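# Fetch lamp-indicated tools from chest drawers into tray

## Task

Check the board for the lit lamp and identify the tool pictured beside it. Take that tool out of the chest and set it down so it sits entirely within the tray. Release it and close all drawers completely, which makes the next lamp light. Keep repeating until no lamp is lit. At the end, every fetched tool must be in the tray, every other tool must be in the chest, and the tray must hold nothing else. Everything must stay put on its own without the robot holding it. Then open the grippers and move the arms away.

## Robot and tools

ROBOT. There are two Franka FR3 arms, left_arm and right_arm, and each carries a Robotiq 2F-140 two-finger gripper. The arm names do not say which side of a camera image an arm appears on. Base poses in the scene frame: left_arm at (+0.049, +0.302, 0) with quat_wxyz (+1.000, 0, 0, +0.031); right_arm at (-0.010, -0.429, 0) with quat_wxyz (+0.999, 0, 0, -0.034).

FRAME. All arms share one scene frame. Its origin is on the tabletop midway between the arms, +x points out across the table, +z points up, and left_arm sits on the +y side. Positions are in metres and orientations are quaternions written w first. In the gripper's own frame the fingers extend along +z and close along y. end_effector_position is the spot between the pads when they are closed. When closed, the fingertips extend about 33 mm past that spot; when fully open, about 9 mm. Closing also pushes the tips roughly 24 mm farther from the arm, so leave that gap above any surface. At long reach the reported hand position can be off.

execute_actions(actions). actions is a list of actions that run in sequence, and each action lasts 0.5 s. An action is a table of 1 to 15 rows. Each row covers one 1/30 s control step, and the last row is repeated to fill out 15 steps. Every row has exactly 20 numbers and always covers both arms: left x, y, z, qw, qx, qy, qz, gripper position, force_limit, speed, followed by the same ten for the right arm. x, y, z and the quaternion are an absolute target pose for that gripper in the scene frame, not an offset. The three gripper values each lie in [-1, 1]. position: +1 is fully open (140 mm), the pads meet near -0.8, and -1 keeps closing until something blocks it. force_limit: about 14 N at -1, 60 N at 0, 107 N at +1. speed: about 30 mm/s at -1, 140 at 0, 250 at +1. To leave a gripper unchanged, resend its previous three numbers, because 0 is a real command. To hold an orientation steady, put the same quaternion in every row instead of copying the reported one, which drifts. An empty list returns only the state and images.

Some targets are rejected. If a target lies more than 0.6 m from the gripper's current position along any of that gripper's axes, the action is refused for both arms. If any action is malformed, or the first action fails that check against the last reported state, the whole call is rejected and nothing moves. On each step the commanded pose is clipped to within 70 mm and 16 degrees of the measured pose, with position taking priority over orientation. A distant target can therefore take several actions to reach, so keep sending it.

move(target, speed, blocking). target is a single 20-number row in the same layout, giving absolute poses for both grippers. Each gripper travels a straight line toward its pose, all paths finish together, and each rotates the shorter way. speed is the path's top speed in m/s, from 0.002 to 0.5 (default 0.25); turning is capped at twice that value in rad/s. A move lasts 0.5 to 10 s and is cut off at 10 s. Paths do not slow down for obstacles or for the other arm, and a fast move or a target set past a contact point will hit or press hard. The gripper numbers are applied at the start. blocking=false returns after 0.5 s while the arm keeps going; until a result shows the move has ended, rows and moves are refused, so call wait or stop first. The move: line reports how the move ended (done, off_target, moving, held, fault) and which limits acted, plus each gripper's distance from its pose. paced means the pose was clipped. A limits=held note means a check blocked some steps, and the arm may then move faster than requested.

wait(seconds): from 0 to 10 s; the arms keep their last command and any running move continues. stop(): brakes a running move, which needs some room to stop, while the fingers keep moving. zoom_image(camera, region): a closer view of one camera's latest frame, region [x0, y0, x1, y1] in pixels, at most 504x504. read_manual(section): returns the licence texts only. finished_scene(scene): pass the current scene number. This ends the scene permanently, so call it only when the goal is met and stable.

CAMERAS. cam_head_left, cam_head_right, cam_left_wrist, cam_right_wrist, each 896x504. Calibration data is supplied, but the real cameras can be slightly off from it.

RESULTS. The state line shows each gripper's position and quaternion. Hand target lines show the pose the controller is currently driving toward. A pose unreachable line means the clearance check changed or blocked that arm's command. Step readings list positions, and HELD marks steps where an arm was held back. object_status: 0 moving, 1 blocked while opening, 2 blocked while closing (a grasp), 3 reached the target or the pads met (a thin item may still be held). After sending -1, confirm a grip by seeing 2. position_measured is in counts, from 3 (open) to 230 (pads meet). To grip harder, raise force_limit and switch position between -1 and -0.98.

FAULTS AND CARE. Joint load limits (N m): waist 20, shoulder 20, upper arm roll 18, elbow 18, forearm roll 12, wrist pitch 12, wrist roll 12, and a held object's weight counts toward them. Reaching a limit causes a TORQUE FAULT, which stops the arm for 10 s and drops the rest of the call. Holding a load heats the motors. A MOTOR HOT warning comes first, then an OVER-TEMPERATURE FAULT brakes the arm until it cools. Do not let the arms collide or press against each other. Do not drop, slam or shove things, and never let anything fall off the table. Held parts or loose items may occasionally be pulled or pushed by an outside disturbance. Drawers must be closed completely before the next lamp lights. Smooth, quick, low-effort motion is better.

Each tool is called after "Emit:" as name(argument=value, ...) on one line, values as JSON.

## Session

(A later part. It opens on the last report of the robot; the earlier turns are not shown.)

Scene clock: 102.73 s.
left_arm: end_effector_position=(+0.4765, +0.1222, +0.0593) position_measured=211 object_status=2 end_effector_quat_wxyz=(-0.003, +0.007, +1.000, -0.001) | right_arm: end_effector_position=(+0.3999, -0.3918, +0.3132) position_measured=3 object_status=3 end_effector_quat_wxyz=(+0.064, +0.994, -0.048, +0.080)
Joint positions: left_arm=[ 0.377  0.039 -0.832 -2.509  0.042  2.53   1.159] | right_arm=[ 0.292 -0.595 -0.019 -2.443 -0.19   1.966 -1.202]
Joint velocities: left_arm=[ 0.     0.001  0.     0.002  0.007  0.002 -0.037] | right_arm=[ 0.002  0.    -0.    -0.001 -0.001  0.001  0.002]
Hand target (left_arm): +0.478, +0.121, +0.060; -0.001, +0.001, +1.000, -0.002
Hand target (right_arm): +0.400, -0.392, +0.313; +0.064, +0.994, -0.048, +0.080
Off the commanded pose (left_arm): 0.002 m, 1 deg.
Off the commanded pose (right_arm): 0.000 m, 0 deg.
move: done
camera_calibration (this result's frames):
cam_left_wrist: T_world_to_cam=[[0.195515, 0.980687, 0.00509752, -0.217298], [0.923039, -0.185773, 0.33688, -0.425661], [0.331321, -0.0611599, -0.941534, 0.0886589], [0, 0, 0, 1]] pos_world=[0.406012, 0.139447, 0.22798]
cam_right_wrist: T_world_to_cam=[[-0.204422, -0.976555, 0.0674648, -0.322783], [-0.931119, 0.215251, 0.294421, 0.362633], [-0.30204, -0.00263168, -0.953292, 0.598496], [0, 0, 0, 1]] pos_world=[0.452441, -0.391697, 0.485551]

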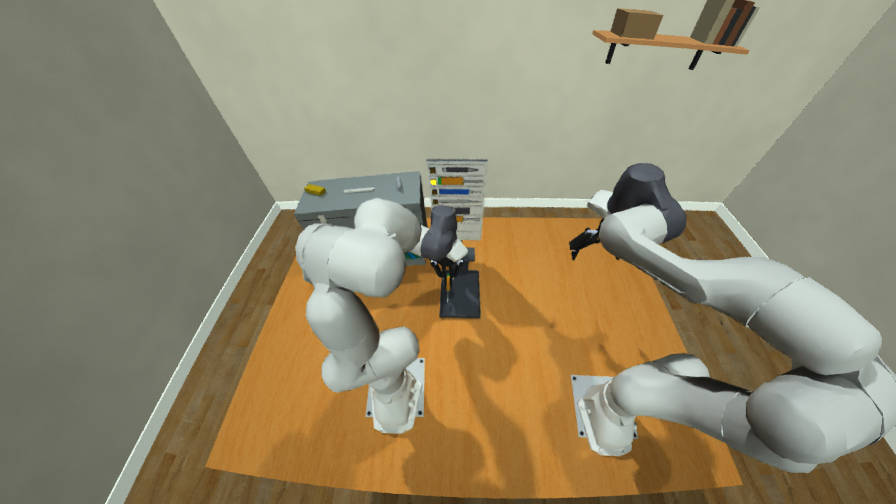

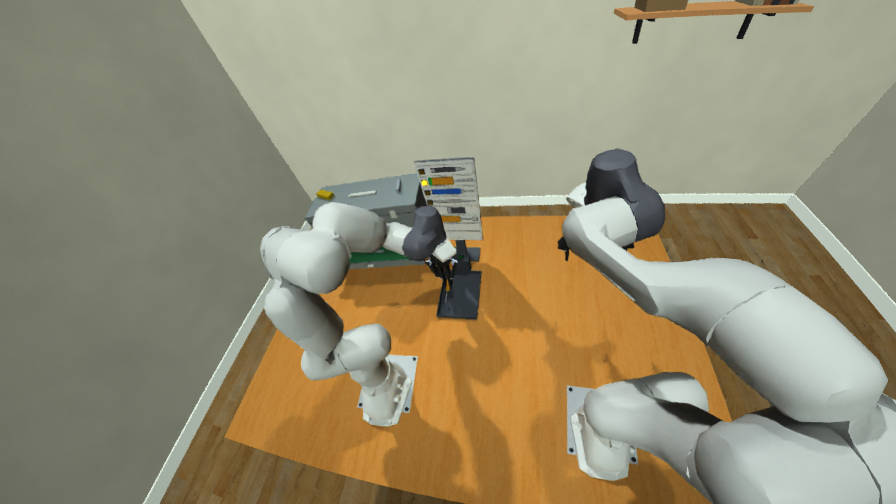

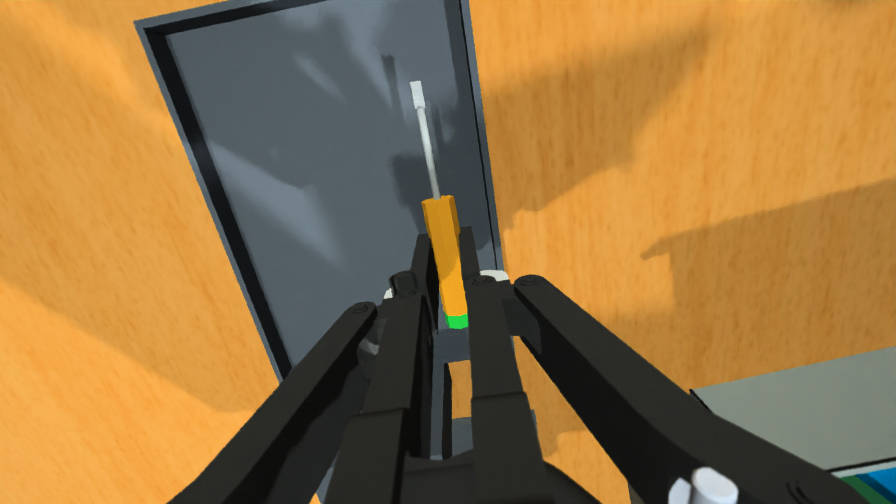

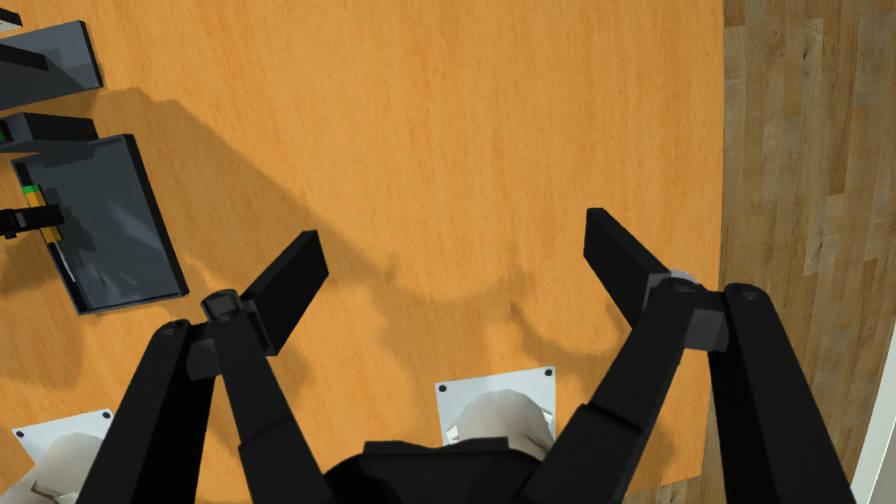

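Emit:
move(target=[0.475,0.115,0.048,0,0,-1,0,-1,0,0.5,0.4,-0.392,0.313,0.064,0.994,-0.048,0.08,1,0,0], speed=0.05)

Emit:
move(target=[0.475,0.115,0.048,0,0,-1,0,-0.5,0,0.5,0.4,-0.392,0.313,0.064,0.994,-0.048,0.08,1,0,0])

Emit:
move(target=[0.42,0.3,0.25,0,0.707,-0.707,0,0,0,0.5,0.4,-0.392,0.313,0.064,0.994,-0.048,0.08,1,0,0])

Emit:
move(target=[0.455,0.478,0.17,0,0.966,0,0.259,0,0,0.5,0.4,-0.392,0.313,0.064,0.994,-0.048,0.08,1,0,0])

Emit:
move(target=[0.474,0.478,0.135,0,0.966,0,0.259,0,0,0.5,0.4,-0.392,0.313,0.064,0.994,-0.048,0.08,1,0,0], speed=0.08)

Emit:
move(target=[0.474,0.478,0.135,0,0.966,0,0.259,-1,0,0.5,0.4,-0.392,0.313,0.064,0.994,-0.048,0.08,1,0,0])

Scene clock: 103.73 s.
left_arm: end_effector_position=(+0.4743, +0.1149, +0.0488) position_measured=211 object_status=2 end_effector_quat_wxyz=(-0.002, +0.008, +1.000, -0.001) | right_arm: end_effector_position=(+0.3999, -0.3918, +0.3132) position_measured=3 object_status=3 end_effector_quat_wxyz=(+0.064, +0.994, -0.048, +0.080)
Joint positions: left_arm=[ 0.362  0.078 -0.828 -2.511  0.098  2.559  1.103] | right_arm=[ 0.292 -0.595 -0.019 -2.443 -0.19   1.966 -1.202]
Joint velocities: left_arm=[-0.004  0.005  0.004  0.001  0.023  0.013 -0.052] | right_arm=[-0.002 -0.001  0.001 -0.001 -0.    -0.001  0.   ]
Hand target (left_arm): +0.475, +0.115, +0.048; -0.000, +0.000, +1.000, -0.001
Hand target (right_arm): +0.400, -0.392, +0.313; +0.064, +0.994, -0.048, +0.080
Off the commanded pose (left_arm): 0.001 m, 1 deg.
Off the commanded pose (right_arm): 0.000 m, 0 deg.
move: done
camera_calibration (this result's frames):
cam_left_wrist: T_world_to_cam=[[0.197399, 0.980305, 0.0060448, -0.210567], [0.921912, -0.18773, 0.338874, -0.420678], [0.333334, -0.0613205, -0.940812, 0.0780606], [0, 0, 0, 1]] pos_world=[0.403373, 0.132232, 0.21727]
cam_right_wrist: T_world_to_cam=[[-0.204422, -0.976555, 0.0674649, -0.322783], [-0.931119, 0.215251, 0.294421, 0.362633], [-0.30204, -0.00263179, -0.953292, 0.598496], [0, 0, 0, 1]] pos_world=[0.452441, -0.391697, 0.485551]

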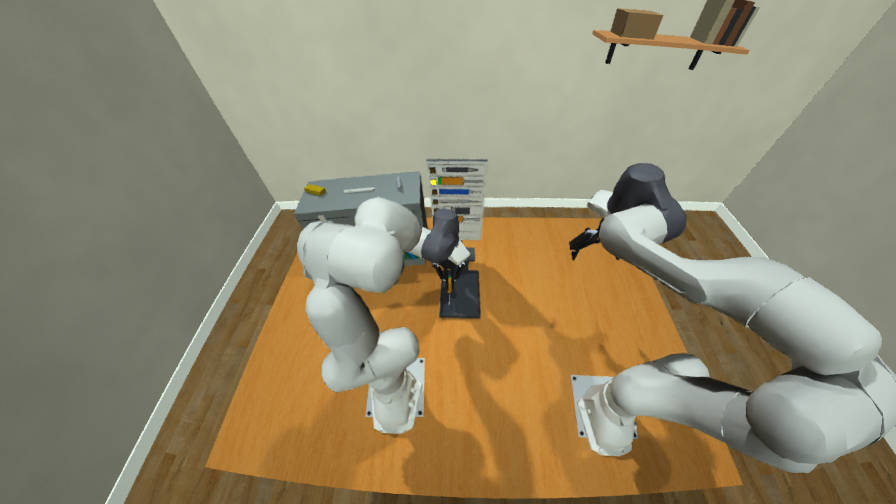

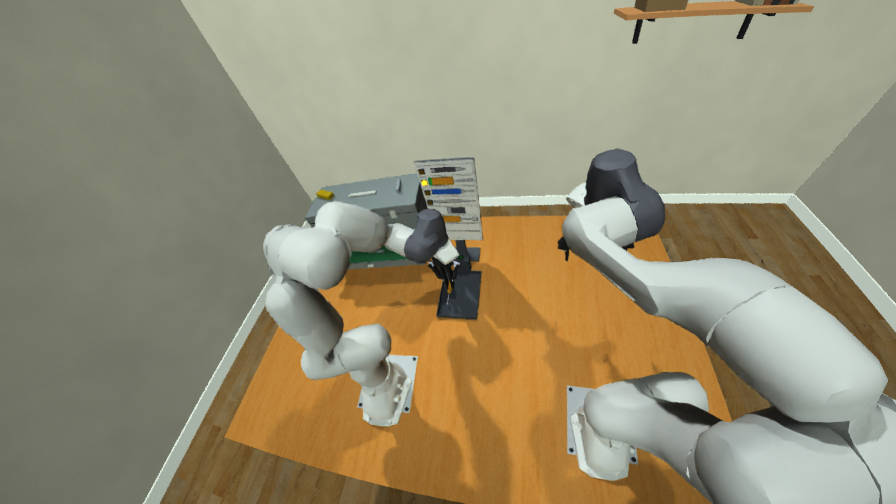

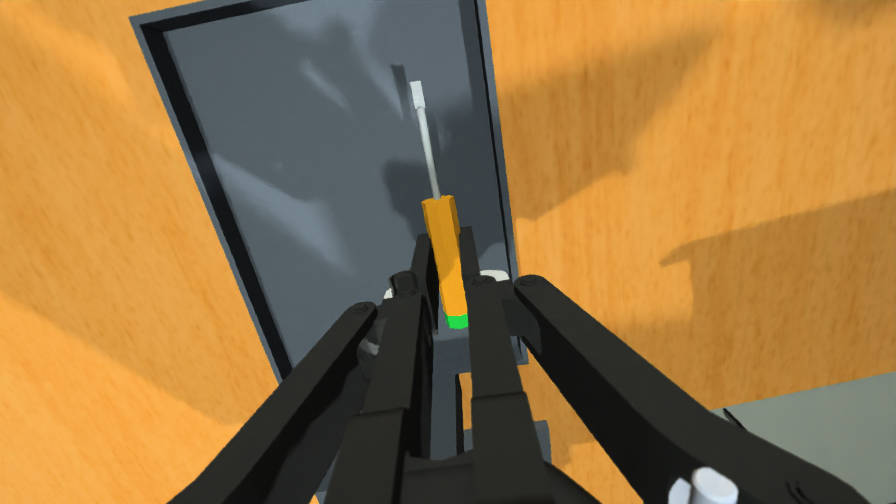

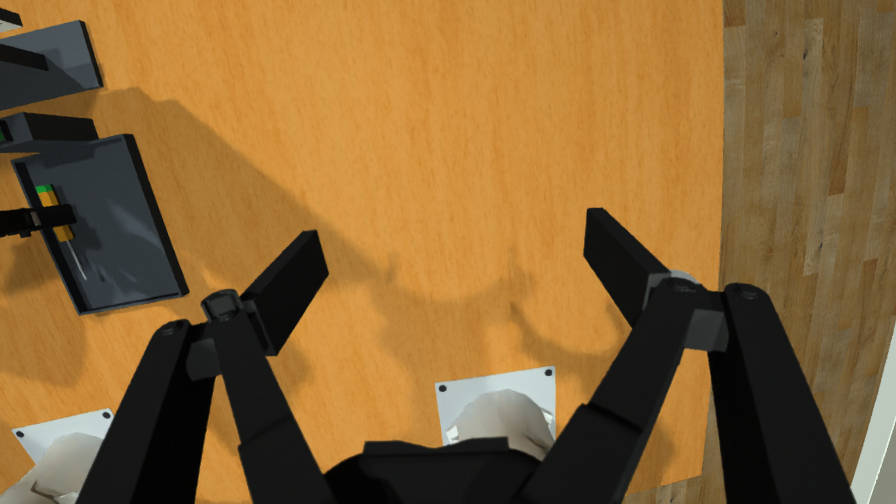

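Scene clock: 104.43 s.
left_arm: end_effector_position=(+0.4748, +0.1151, +0.0487) position_measured=192 object_status=3 end_effector_quat_wxyz=(-0.001, +0.003, +1.000, -0.000) | right_arm: end_effector_position=(+0.3999, -0.3918, +0.3132) position_measured=3 object_status=3 end_effector_quat_wxyz=(+0.064, +0.994, -0.048, +0.080)
Joint positions: left_arm=[ 0.362  0.079 -0.828 -2.511  0.103  2.561  1.089] | right_arm=[ 0.292 -0.595 -0.019 -2.443 -0.19   1.966 -1.202]
Joint velocities: left_arm=[ 0.     0.001  0.    -0.001  0.004  0.001 -0.018] | right_arm=[-0.001  0.001 -0.     0.    -0.001 -0.001  0.   ]
Hand target (left_arm): +0.475, +0.115, +0.048; -0.000, +0.000, +1.000, -0.000
Hand target (right_arm): +0.400, -0.392, +0.313; +0.064, +0.994, -0.048, +0.080
Off the commanded pose (left_arm): 0.001 m, 0 deg.
Off the commanded pose (right_arm): 0.000 m, 0 deg.
move: done
camera_calibration (this result's frames):
cam_left_wrist: T_world_to_cam=[[0.188227, 0.982092, 0.0081429, -0.206822], [0.922824, -0.179693, 0.340742, -0.422624], [0.336104, -0.0566225, -0.940121, 0.0759505], [0, 0, 0, 1]] pos_world=[0.403411, 0.131476, 0.217093]
cam_right_wrist: T_world_to_cam=[[-0.204422, -0.976555, 0.0674649, -0.322783], [-0.93112, 0.215251, 0.294421, 0.362633], [-0.30204, -0.00263188, -0.953292, 0.598496], [0, 0, 0, 1]] pos_world=[0.452441, -0.391697, 0.485551]

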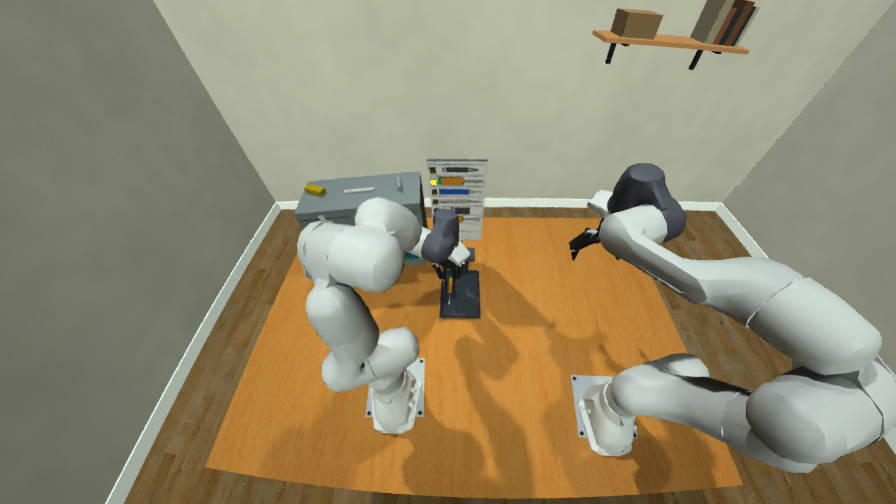

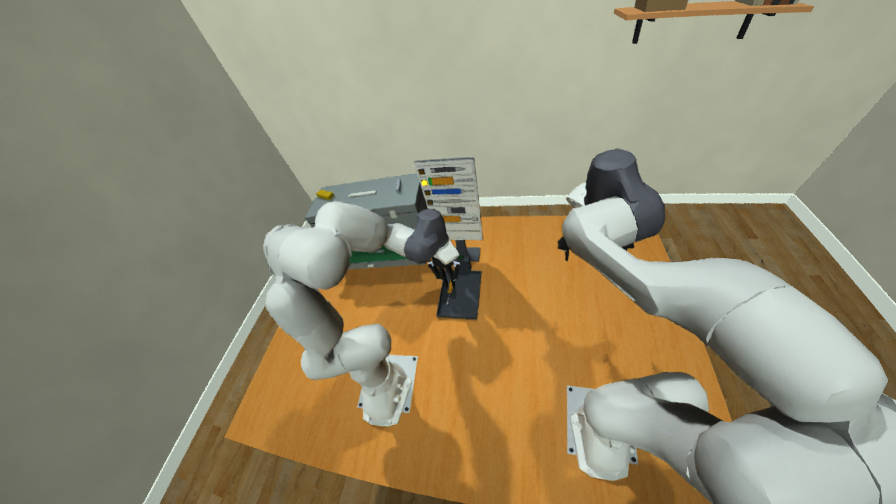

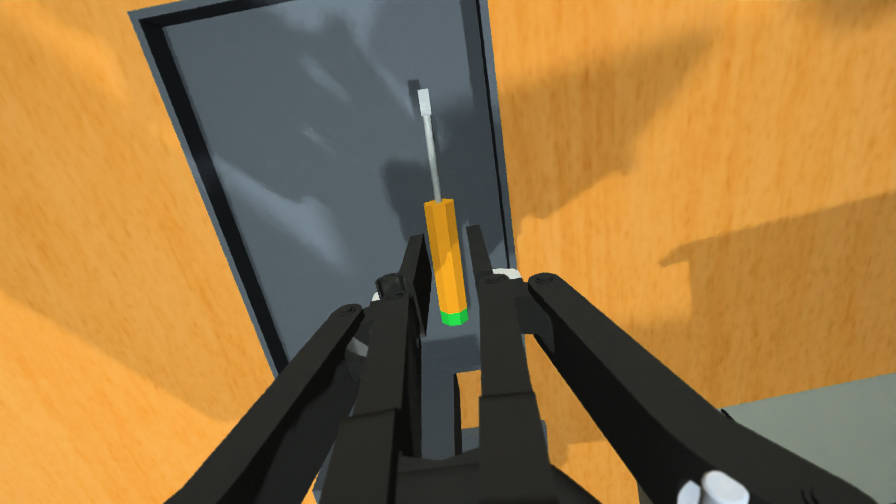

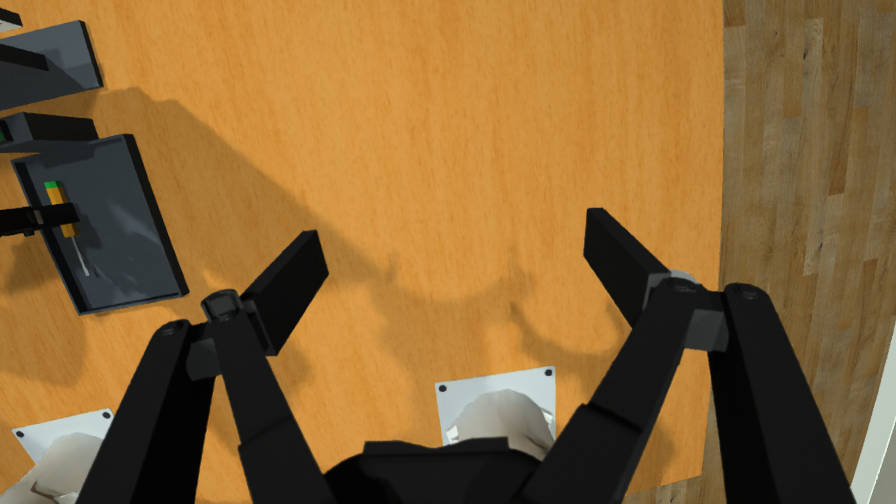

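Scene clock: 108.33 s.
left_arm: end_effector_position=(+0.4205, +0.3053, +0.2490) position_measured=129 object_status=3 end_effector_quat_wxyz=(-0.005, +0.703, -0.711, -0.007) | right_arm: end_effector_position=(+0.3999, -0.3918, +0.3132) position_measured=3 object_status=3 end_effector_quat_wxyz=(+0.064, +0.994, -0.048, +0.080)
Joint positions: left_arm=[ 0.706 -0.735 -0.658 -2.526 -0.427  1.88   0.396] | right_arm=[ 0.292 -0.595 -0.019 -2.443 -0.19   1.966 -1.202]
Joint velocities: left_arm=[ 0.001  0.001 -0.     0.001  0.001 -0.005 -0.027] | right_arm=[-0.003 -0.001  0.001  0.001  0.001 -0.    -0.001]
Hand target (left_arm): +0.421, +0.304, +0.250; -0.004, +0.708, -0.706, -0.006
Hand target (right_arm): +0.400, -0.392, +0.313; +0.064, +0.994, -0.048, +0.080
Off the commanded pose (left_arm): 0.005 m, 1 deg.
Off the commanded pose (right_arm): 0.000 m, 0 deg.
move: off_target (left_arm)
camera_calibration (this result's frames):
cam_left_wrist: T_world_to_cam=[[-0.980986, 0.193525, 0.0146259, 0.345775], [0.185927, 0.915507, 0.35676, -0.435049], [0.055652, 0.352696, -0.934082, 0.284724], [0, 0, 0, 1]] pos_world=[0.404243, 0.230953, 0.416107]
cam_right_wrist: T_world_to_cam=[[-0.204422, -0.976555, 0.0674649, -0.322783], [-0.931119, 0.215251, 0.294421, 0.362633], [-0.30204, -0.00263178, -0.953292, 0.598496], [0, 0, 0, 1]] pos_world=[0.452441, -0.391697, 0.485551]

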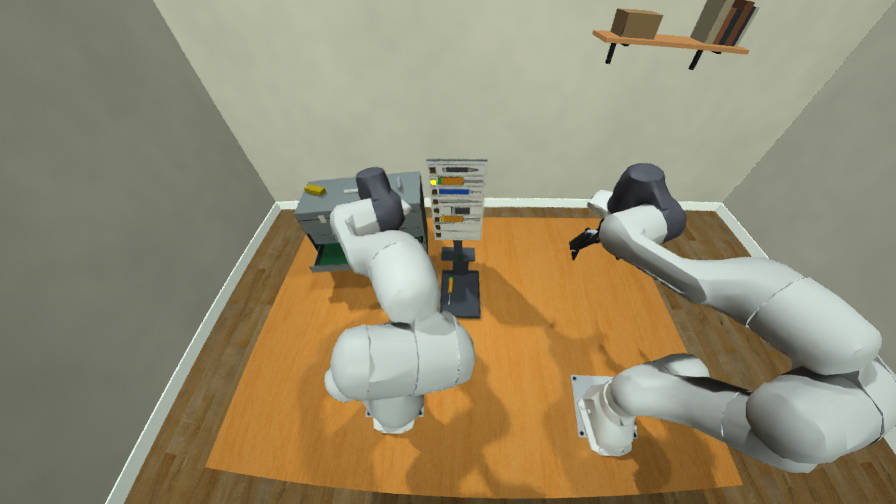

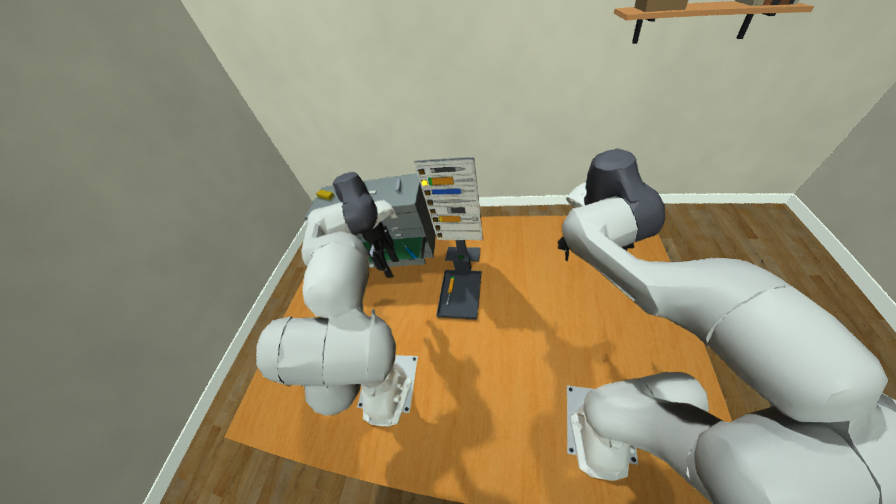

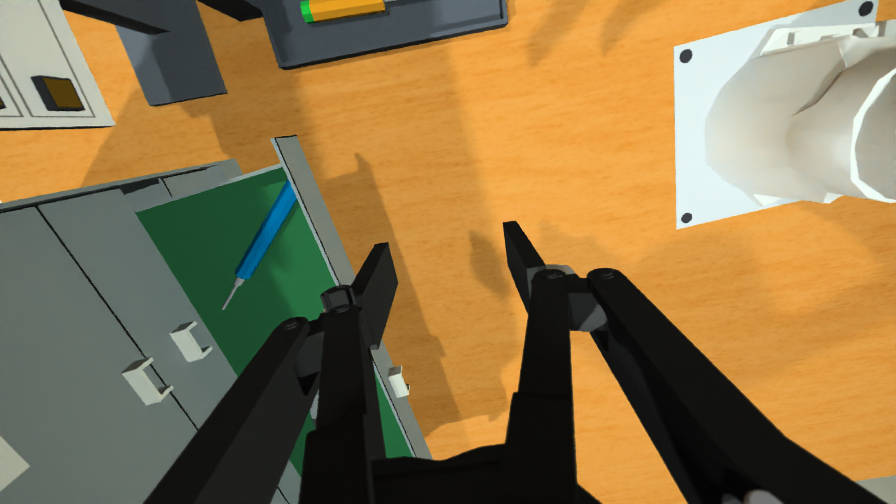

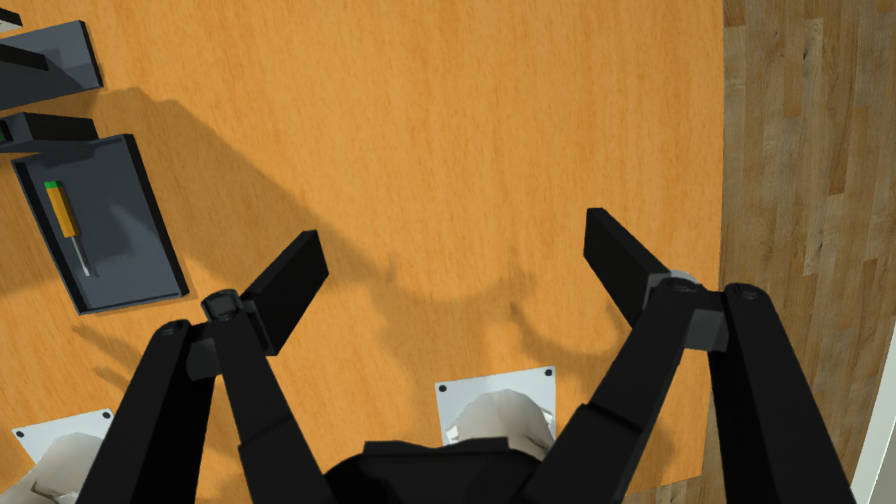

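Scene clock: 112.30 s.
left_arm: end_effector_position=(+0.4523, +0.4791, +0.1707) position_measured=129 object_status=3 end_effector_quat_wxyz=(-0.004, +0.968, -0.007, +0.250) | right_arm: end_effector_position=(+0.3999, -0.3918, +0.3132) position_measured=3 object_status=3 end_effector_quat_wxyz=(+0.064, +0.994, -0.048, +0.080)
Joint positions: left_arm=[ 1.154 -0.723 -0.772 -2.849 -1.227  2.397 -0.167] | right_arm=[ 0.292 -0.595 -0.019 -2.443 -0.19   1.966 -1.202]
Joint velocities: left_arm=[ 0.001 -0.001 -0.002 -0.001 -0.004  0.006 -0.026] | right_arm=[ 0.    -0.001  0.    -0.002 -0.     0.    -0.   ]
Hand target (left_arm): +0.452, +0.480, +0.170; -0.003, +0.968, +0.002, +0.251
Hand target (right_arm): +0.400, -0.392, +0.313; +0.064, +0.994, -0.048, +0.080
Off the commanded pose (left_arm): 0.003 m, 1 deg.
Off the commanded pose (right_arm): 0.000 m, 0 deg.
move: done
camera_calibration (this result's frames):
cam_left_wrist: T_world_to_cam=[[-0.174052, -0.980552, -0.0906879, 0.559964], [-0.971613, 0.185987, -0.146207, 0.386805], [0.16023, 0.062666, -0.985088, 0.248823], [0, 0, 0, 1]] pos_world=[0.433419, 0.46154, 0.352448]
cam_right_wrist: T_world_to_cam=[[-0.204422, -0.976555, 0.0674648, -0.322783], [-0.931119, 0.215251, 0.294421, 0.362633], [-0.30204, -0.00263179, -0.953292, 0.598496], [0, 0, 0, 1]] pos_world=[0.452441, -0.391697, 0.485551]

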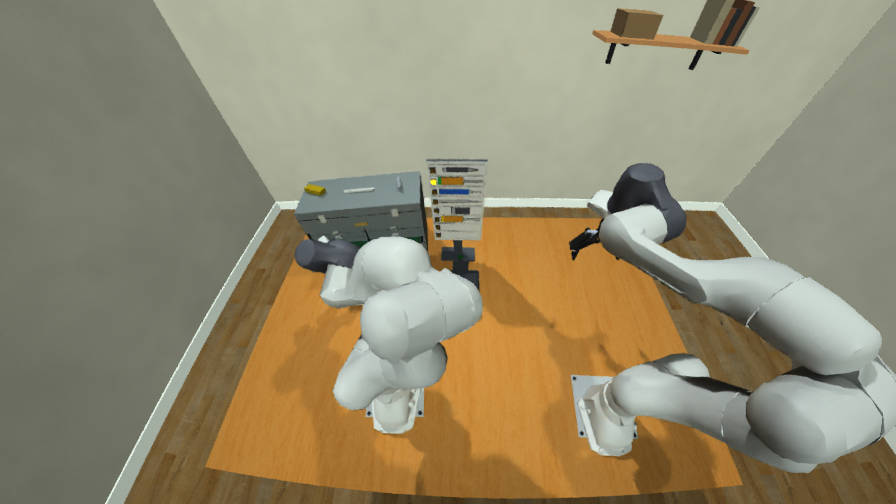

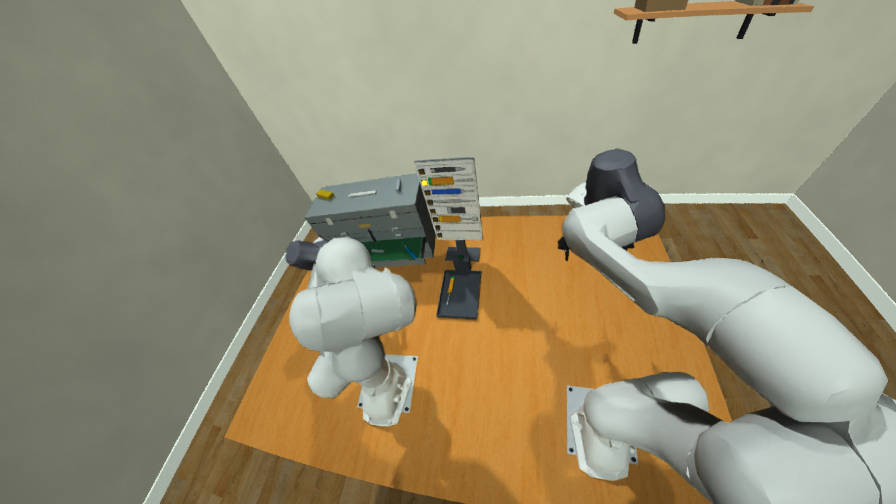

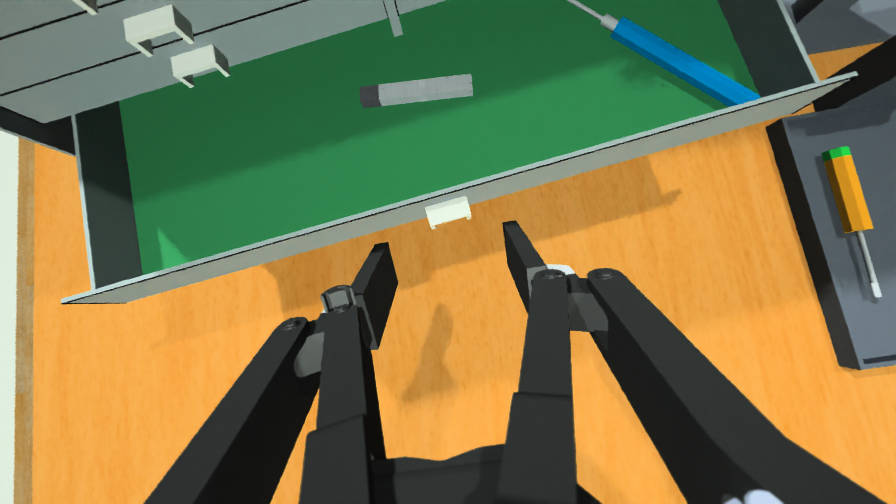

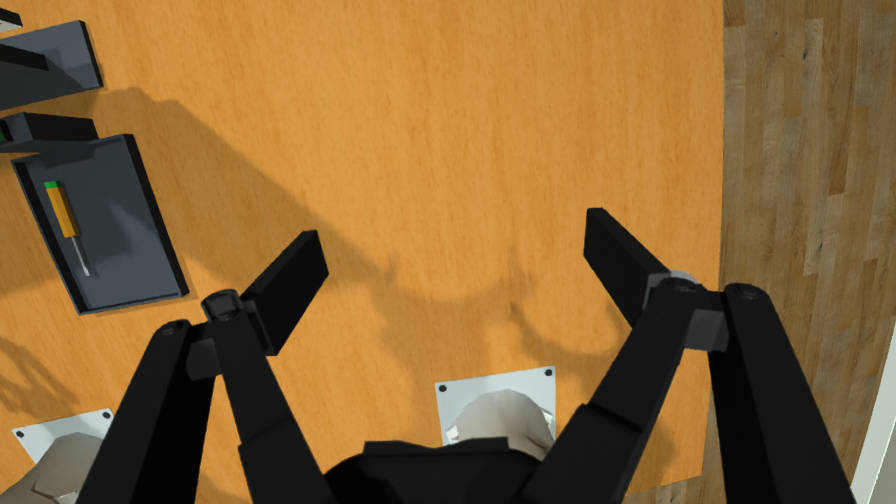

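Scene clock: 113.47 s.
left_arm: end_effector_position=(+0.4721, +0.4771, +0.1339) position_measured=129 object_status=3 end_effector_quat_wxyz=(+0.003, +0.967, +0.005, +0.256) | right_arm: end_effector_position=(+0.3999, -0.3918, +0.3132) position_measured=3 object_status=3 end_effector_quat_wxyz=(+0.064, +0.994, -0.048, +0.080)
Joint positions: left_arm=[ 1.19  -0.544 -0.885 -2.814 -1.369  2.551 -0.078] | right_arm=[ 0.292 -0.595 -0.019 -2.443 -0.19   1.966 -1.202]
Joint velocities: left_arm=[ 0.001  0.004 -0.     0.    -0.005  0.015  0.029] | right_arm=[-0.    -0.    -0.001 -0.    -0.001 -0.001 -0.   ]
Hand target (left_arm): +0.473, +0.478, +0.135; -0.000, +0.966, -0.000, +0.258
Hand target (right_arm): +0.400, -0.392, +0.313; +0.064, +0.994, -0.048, +0.080
Off the commanded pose (left_arm): 0.002 m, 1 deg.
Off the commanded pose (right_arm): 0.000 m, 0 deg.
move: done
camera_calibration (this result's frames):
cam_left_wrist: T_world_to_cam=[[-0.154682, -0.985178, -0.0741419, 0.548973], [-0.973141, 0.164883, -0.160655, 0.41374], [0.170498, 0.0473001, -0.984222, 0.211939], [0, 0, 0, 1]] pos_world=[0.451409, 0.462593, 0.315766]
cam_right_wrist: T_world_to_cam=[[-0.204422, -0.976555, 0.0674649, -0.322783], [-0.931119, 0.215251, 0.294421, 0.362633], [-0.30204, -0.00263176, -0.953291, 0.598496], [0, 0, 0, 1]] pos_world=[0.452441, -0.391697, 0.485551]

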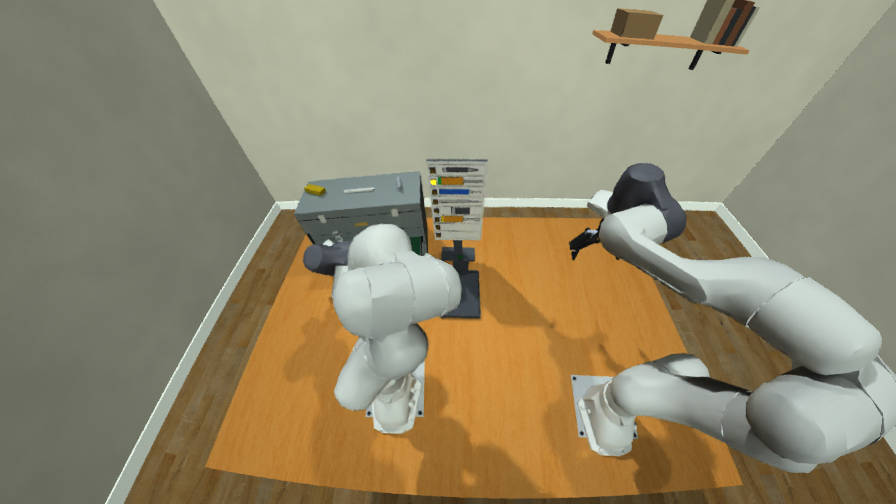

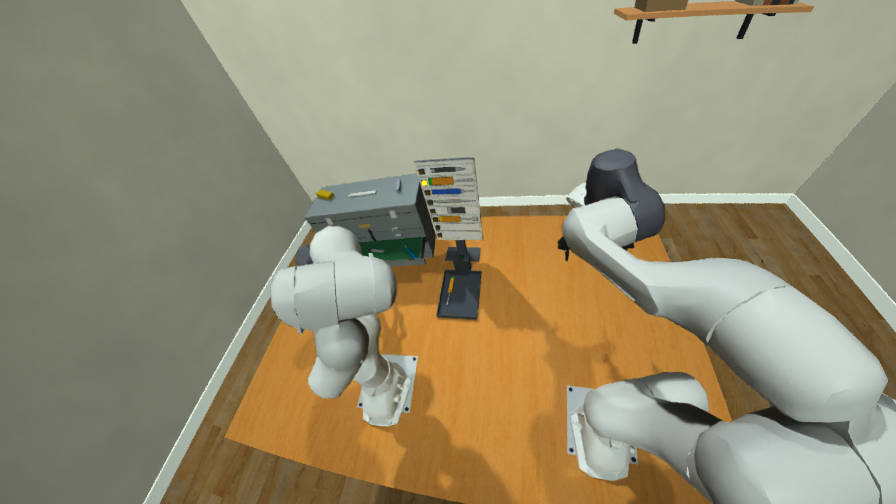

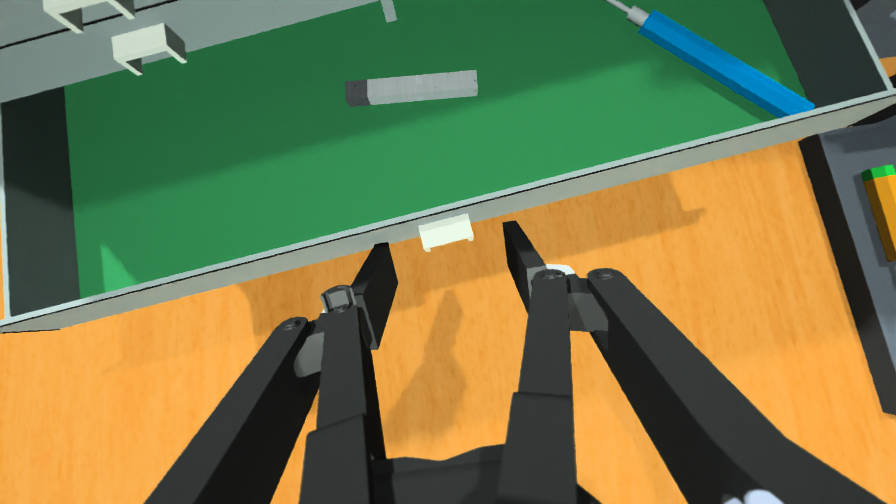

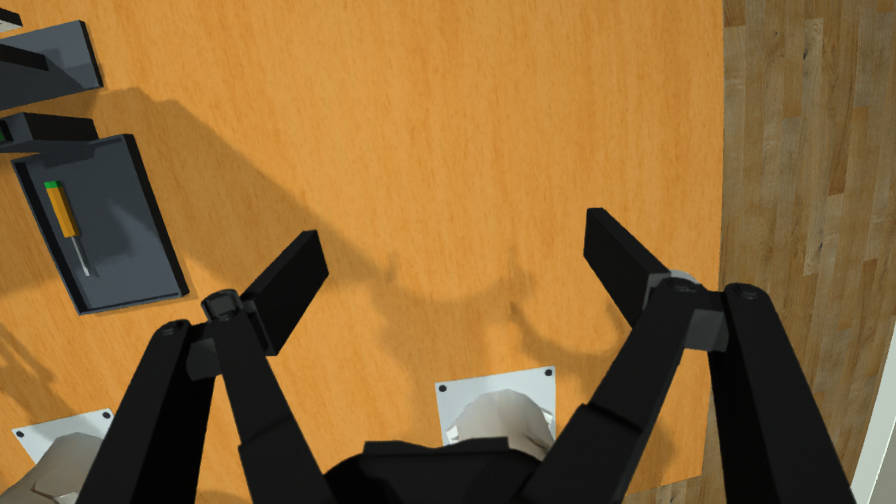

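Scene clock: 114.17 s.
left_arm: end_effector_position=(+0.4729, +0.4760, +0.1340) position_measured=193 object_status=2 end_effector_quat_wxyz=(+0.003, +0.966, +0.002, +0.257) | right_arm: end_effector_position=(+0.3999, -0.3918, +0.3132) position_measured=3 object_status=3 end_effector_quat_wxyz=(+0.064, +0.994, -0.048, +0.080)
Joint positions: left_arm=[ 1.189 -0.543 -0.885 -2.814 -1.373  2.55  -0.071] | right_arm=[ 0.292 -0.595 -0.019 -2.443 -0.19   1.966 -1.202]
Joint velocities: left_arm=[-0.001  0.001  0.    -0.    -0.003  0.002  0.007] | right_arm=[-0.001  0.    -0.001 -0.    -0.     0.001 -0.001]
Hand target (left_arm): +0.474, +0.478, +0.135; +0.000, +0.966, +0.000, +0.259
Hand target (right_arm): +0.400, -0.392, +0.313; +0.064, +0.994, -0.048, +0.080
Off the commanded pose (left_arm): 0.002 m, 1 deg.
Off the commanded pose (right_arm): 0.000 m, 0 deg.
move: done
camera_calibration (this result's frames):
cam_left_wrist: T_world_to_cam=[[-0.159979, -0.984297, -0.0746086, 0.550141], [-0.971873, 0.17029, -0.162677, 0.411881], [0.172828, 0.0464852, -0.983855, 0.211167], [0, 0, 0, 1]] pos_world=[0.451812, 0.461547, 0.315807]
cam_right_wrist: T_world_to_cam=[[-0.204422, -0.976555, 0.0674649, -0.322783], [-0.93112, 0.21525, 0.294421, 0.362633], [-0.30204, -0.00263188, -0.953292, 0.598496], [0, 0, 0, 1]] pos_world=[0.452441, -0.391697, 0.485551]

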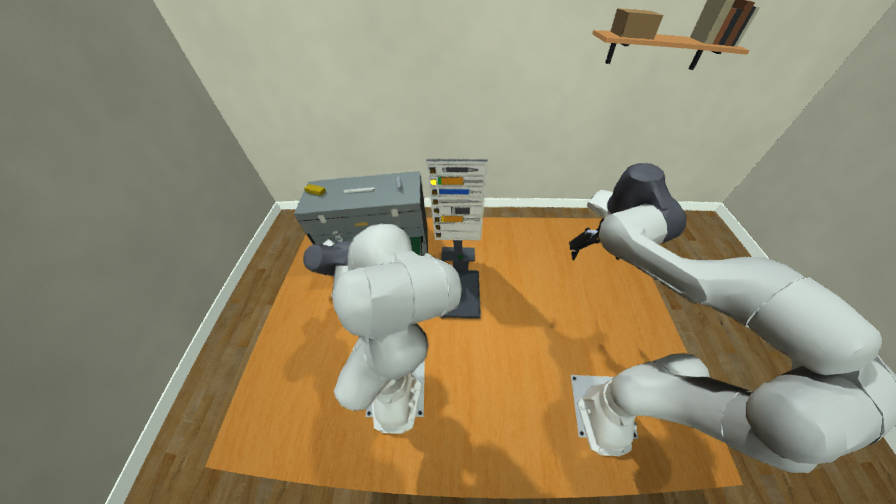

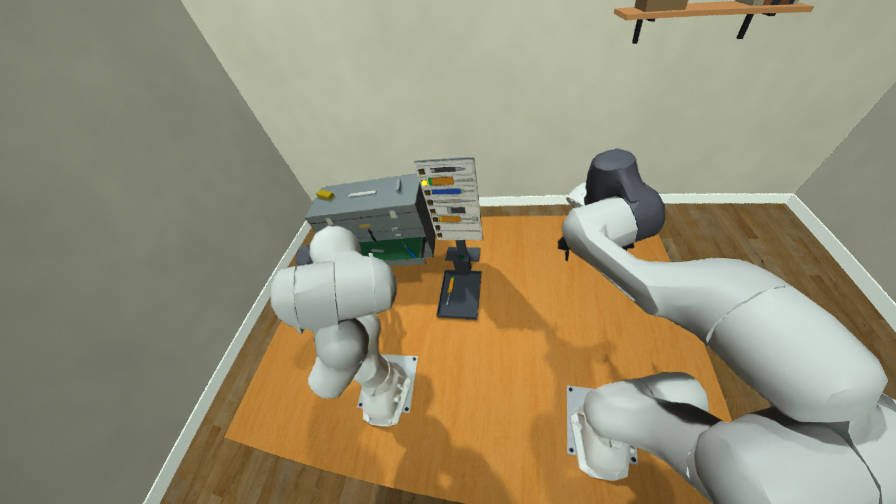

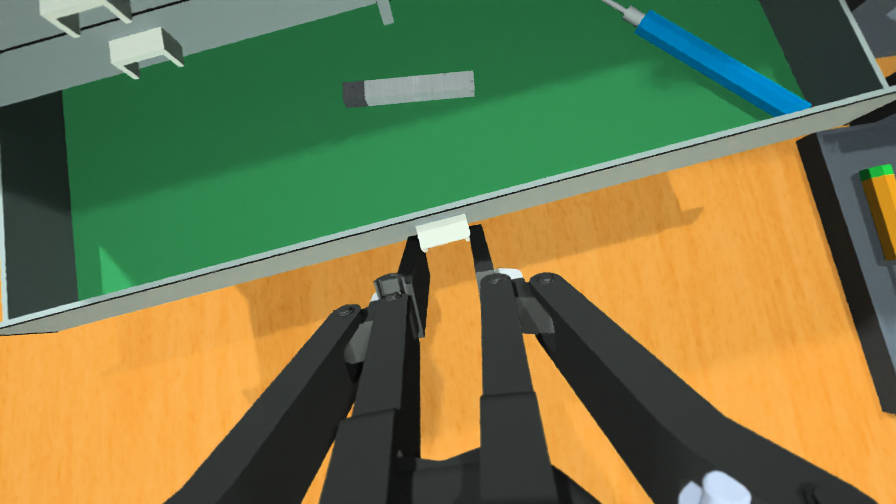

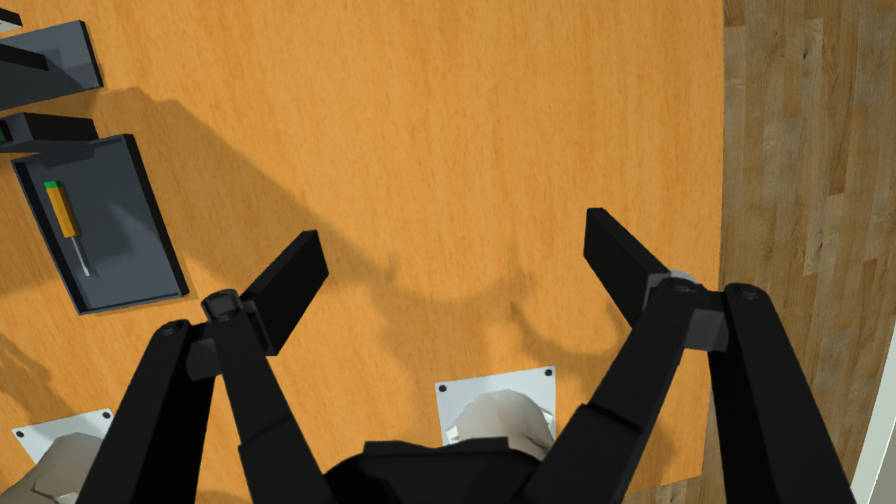

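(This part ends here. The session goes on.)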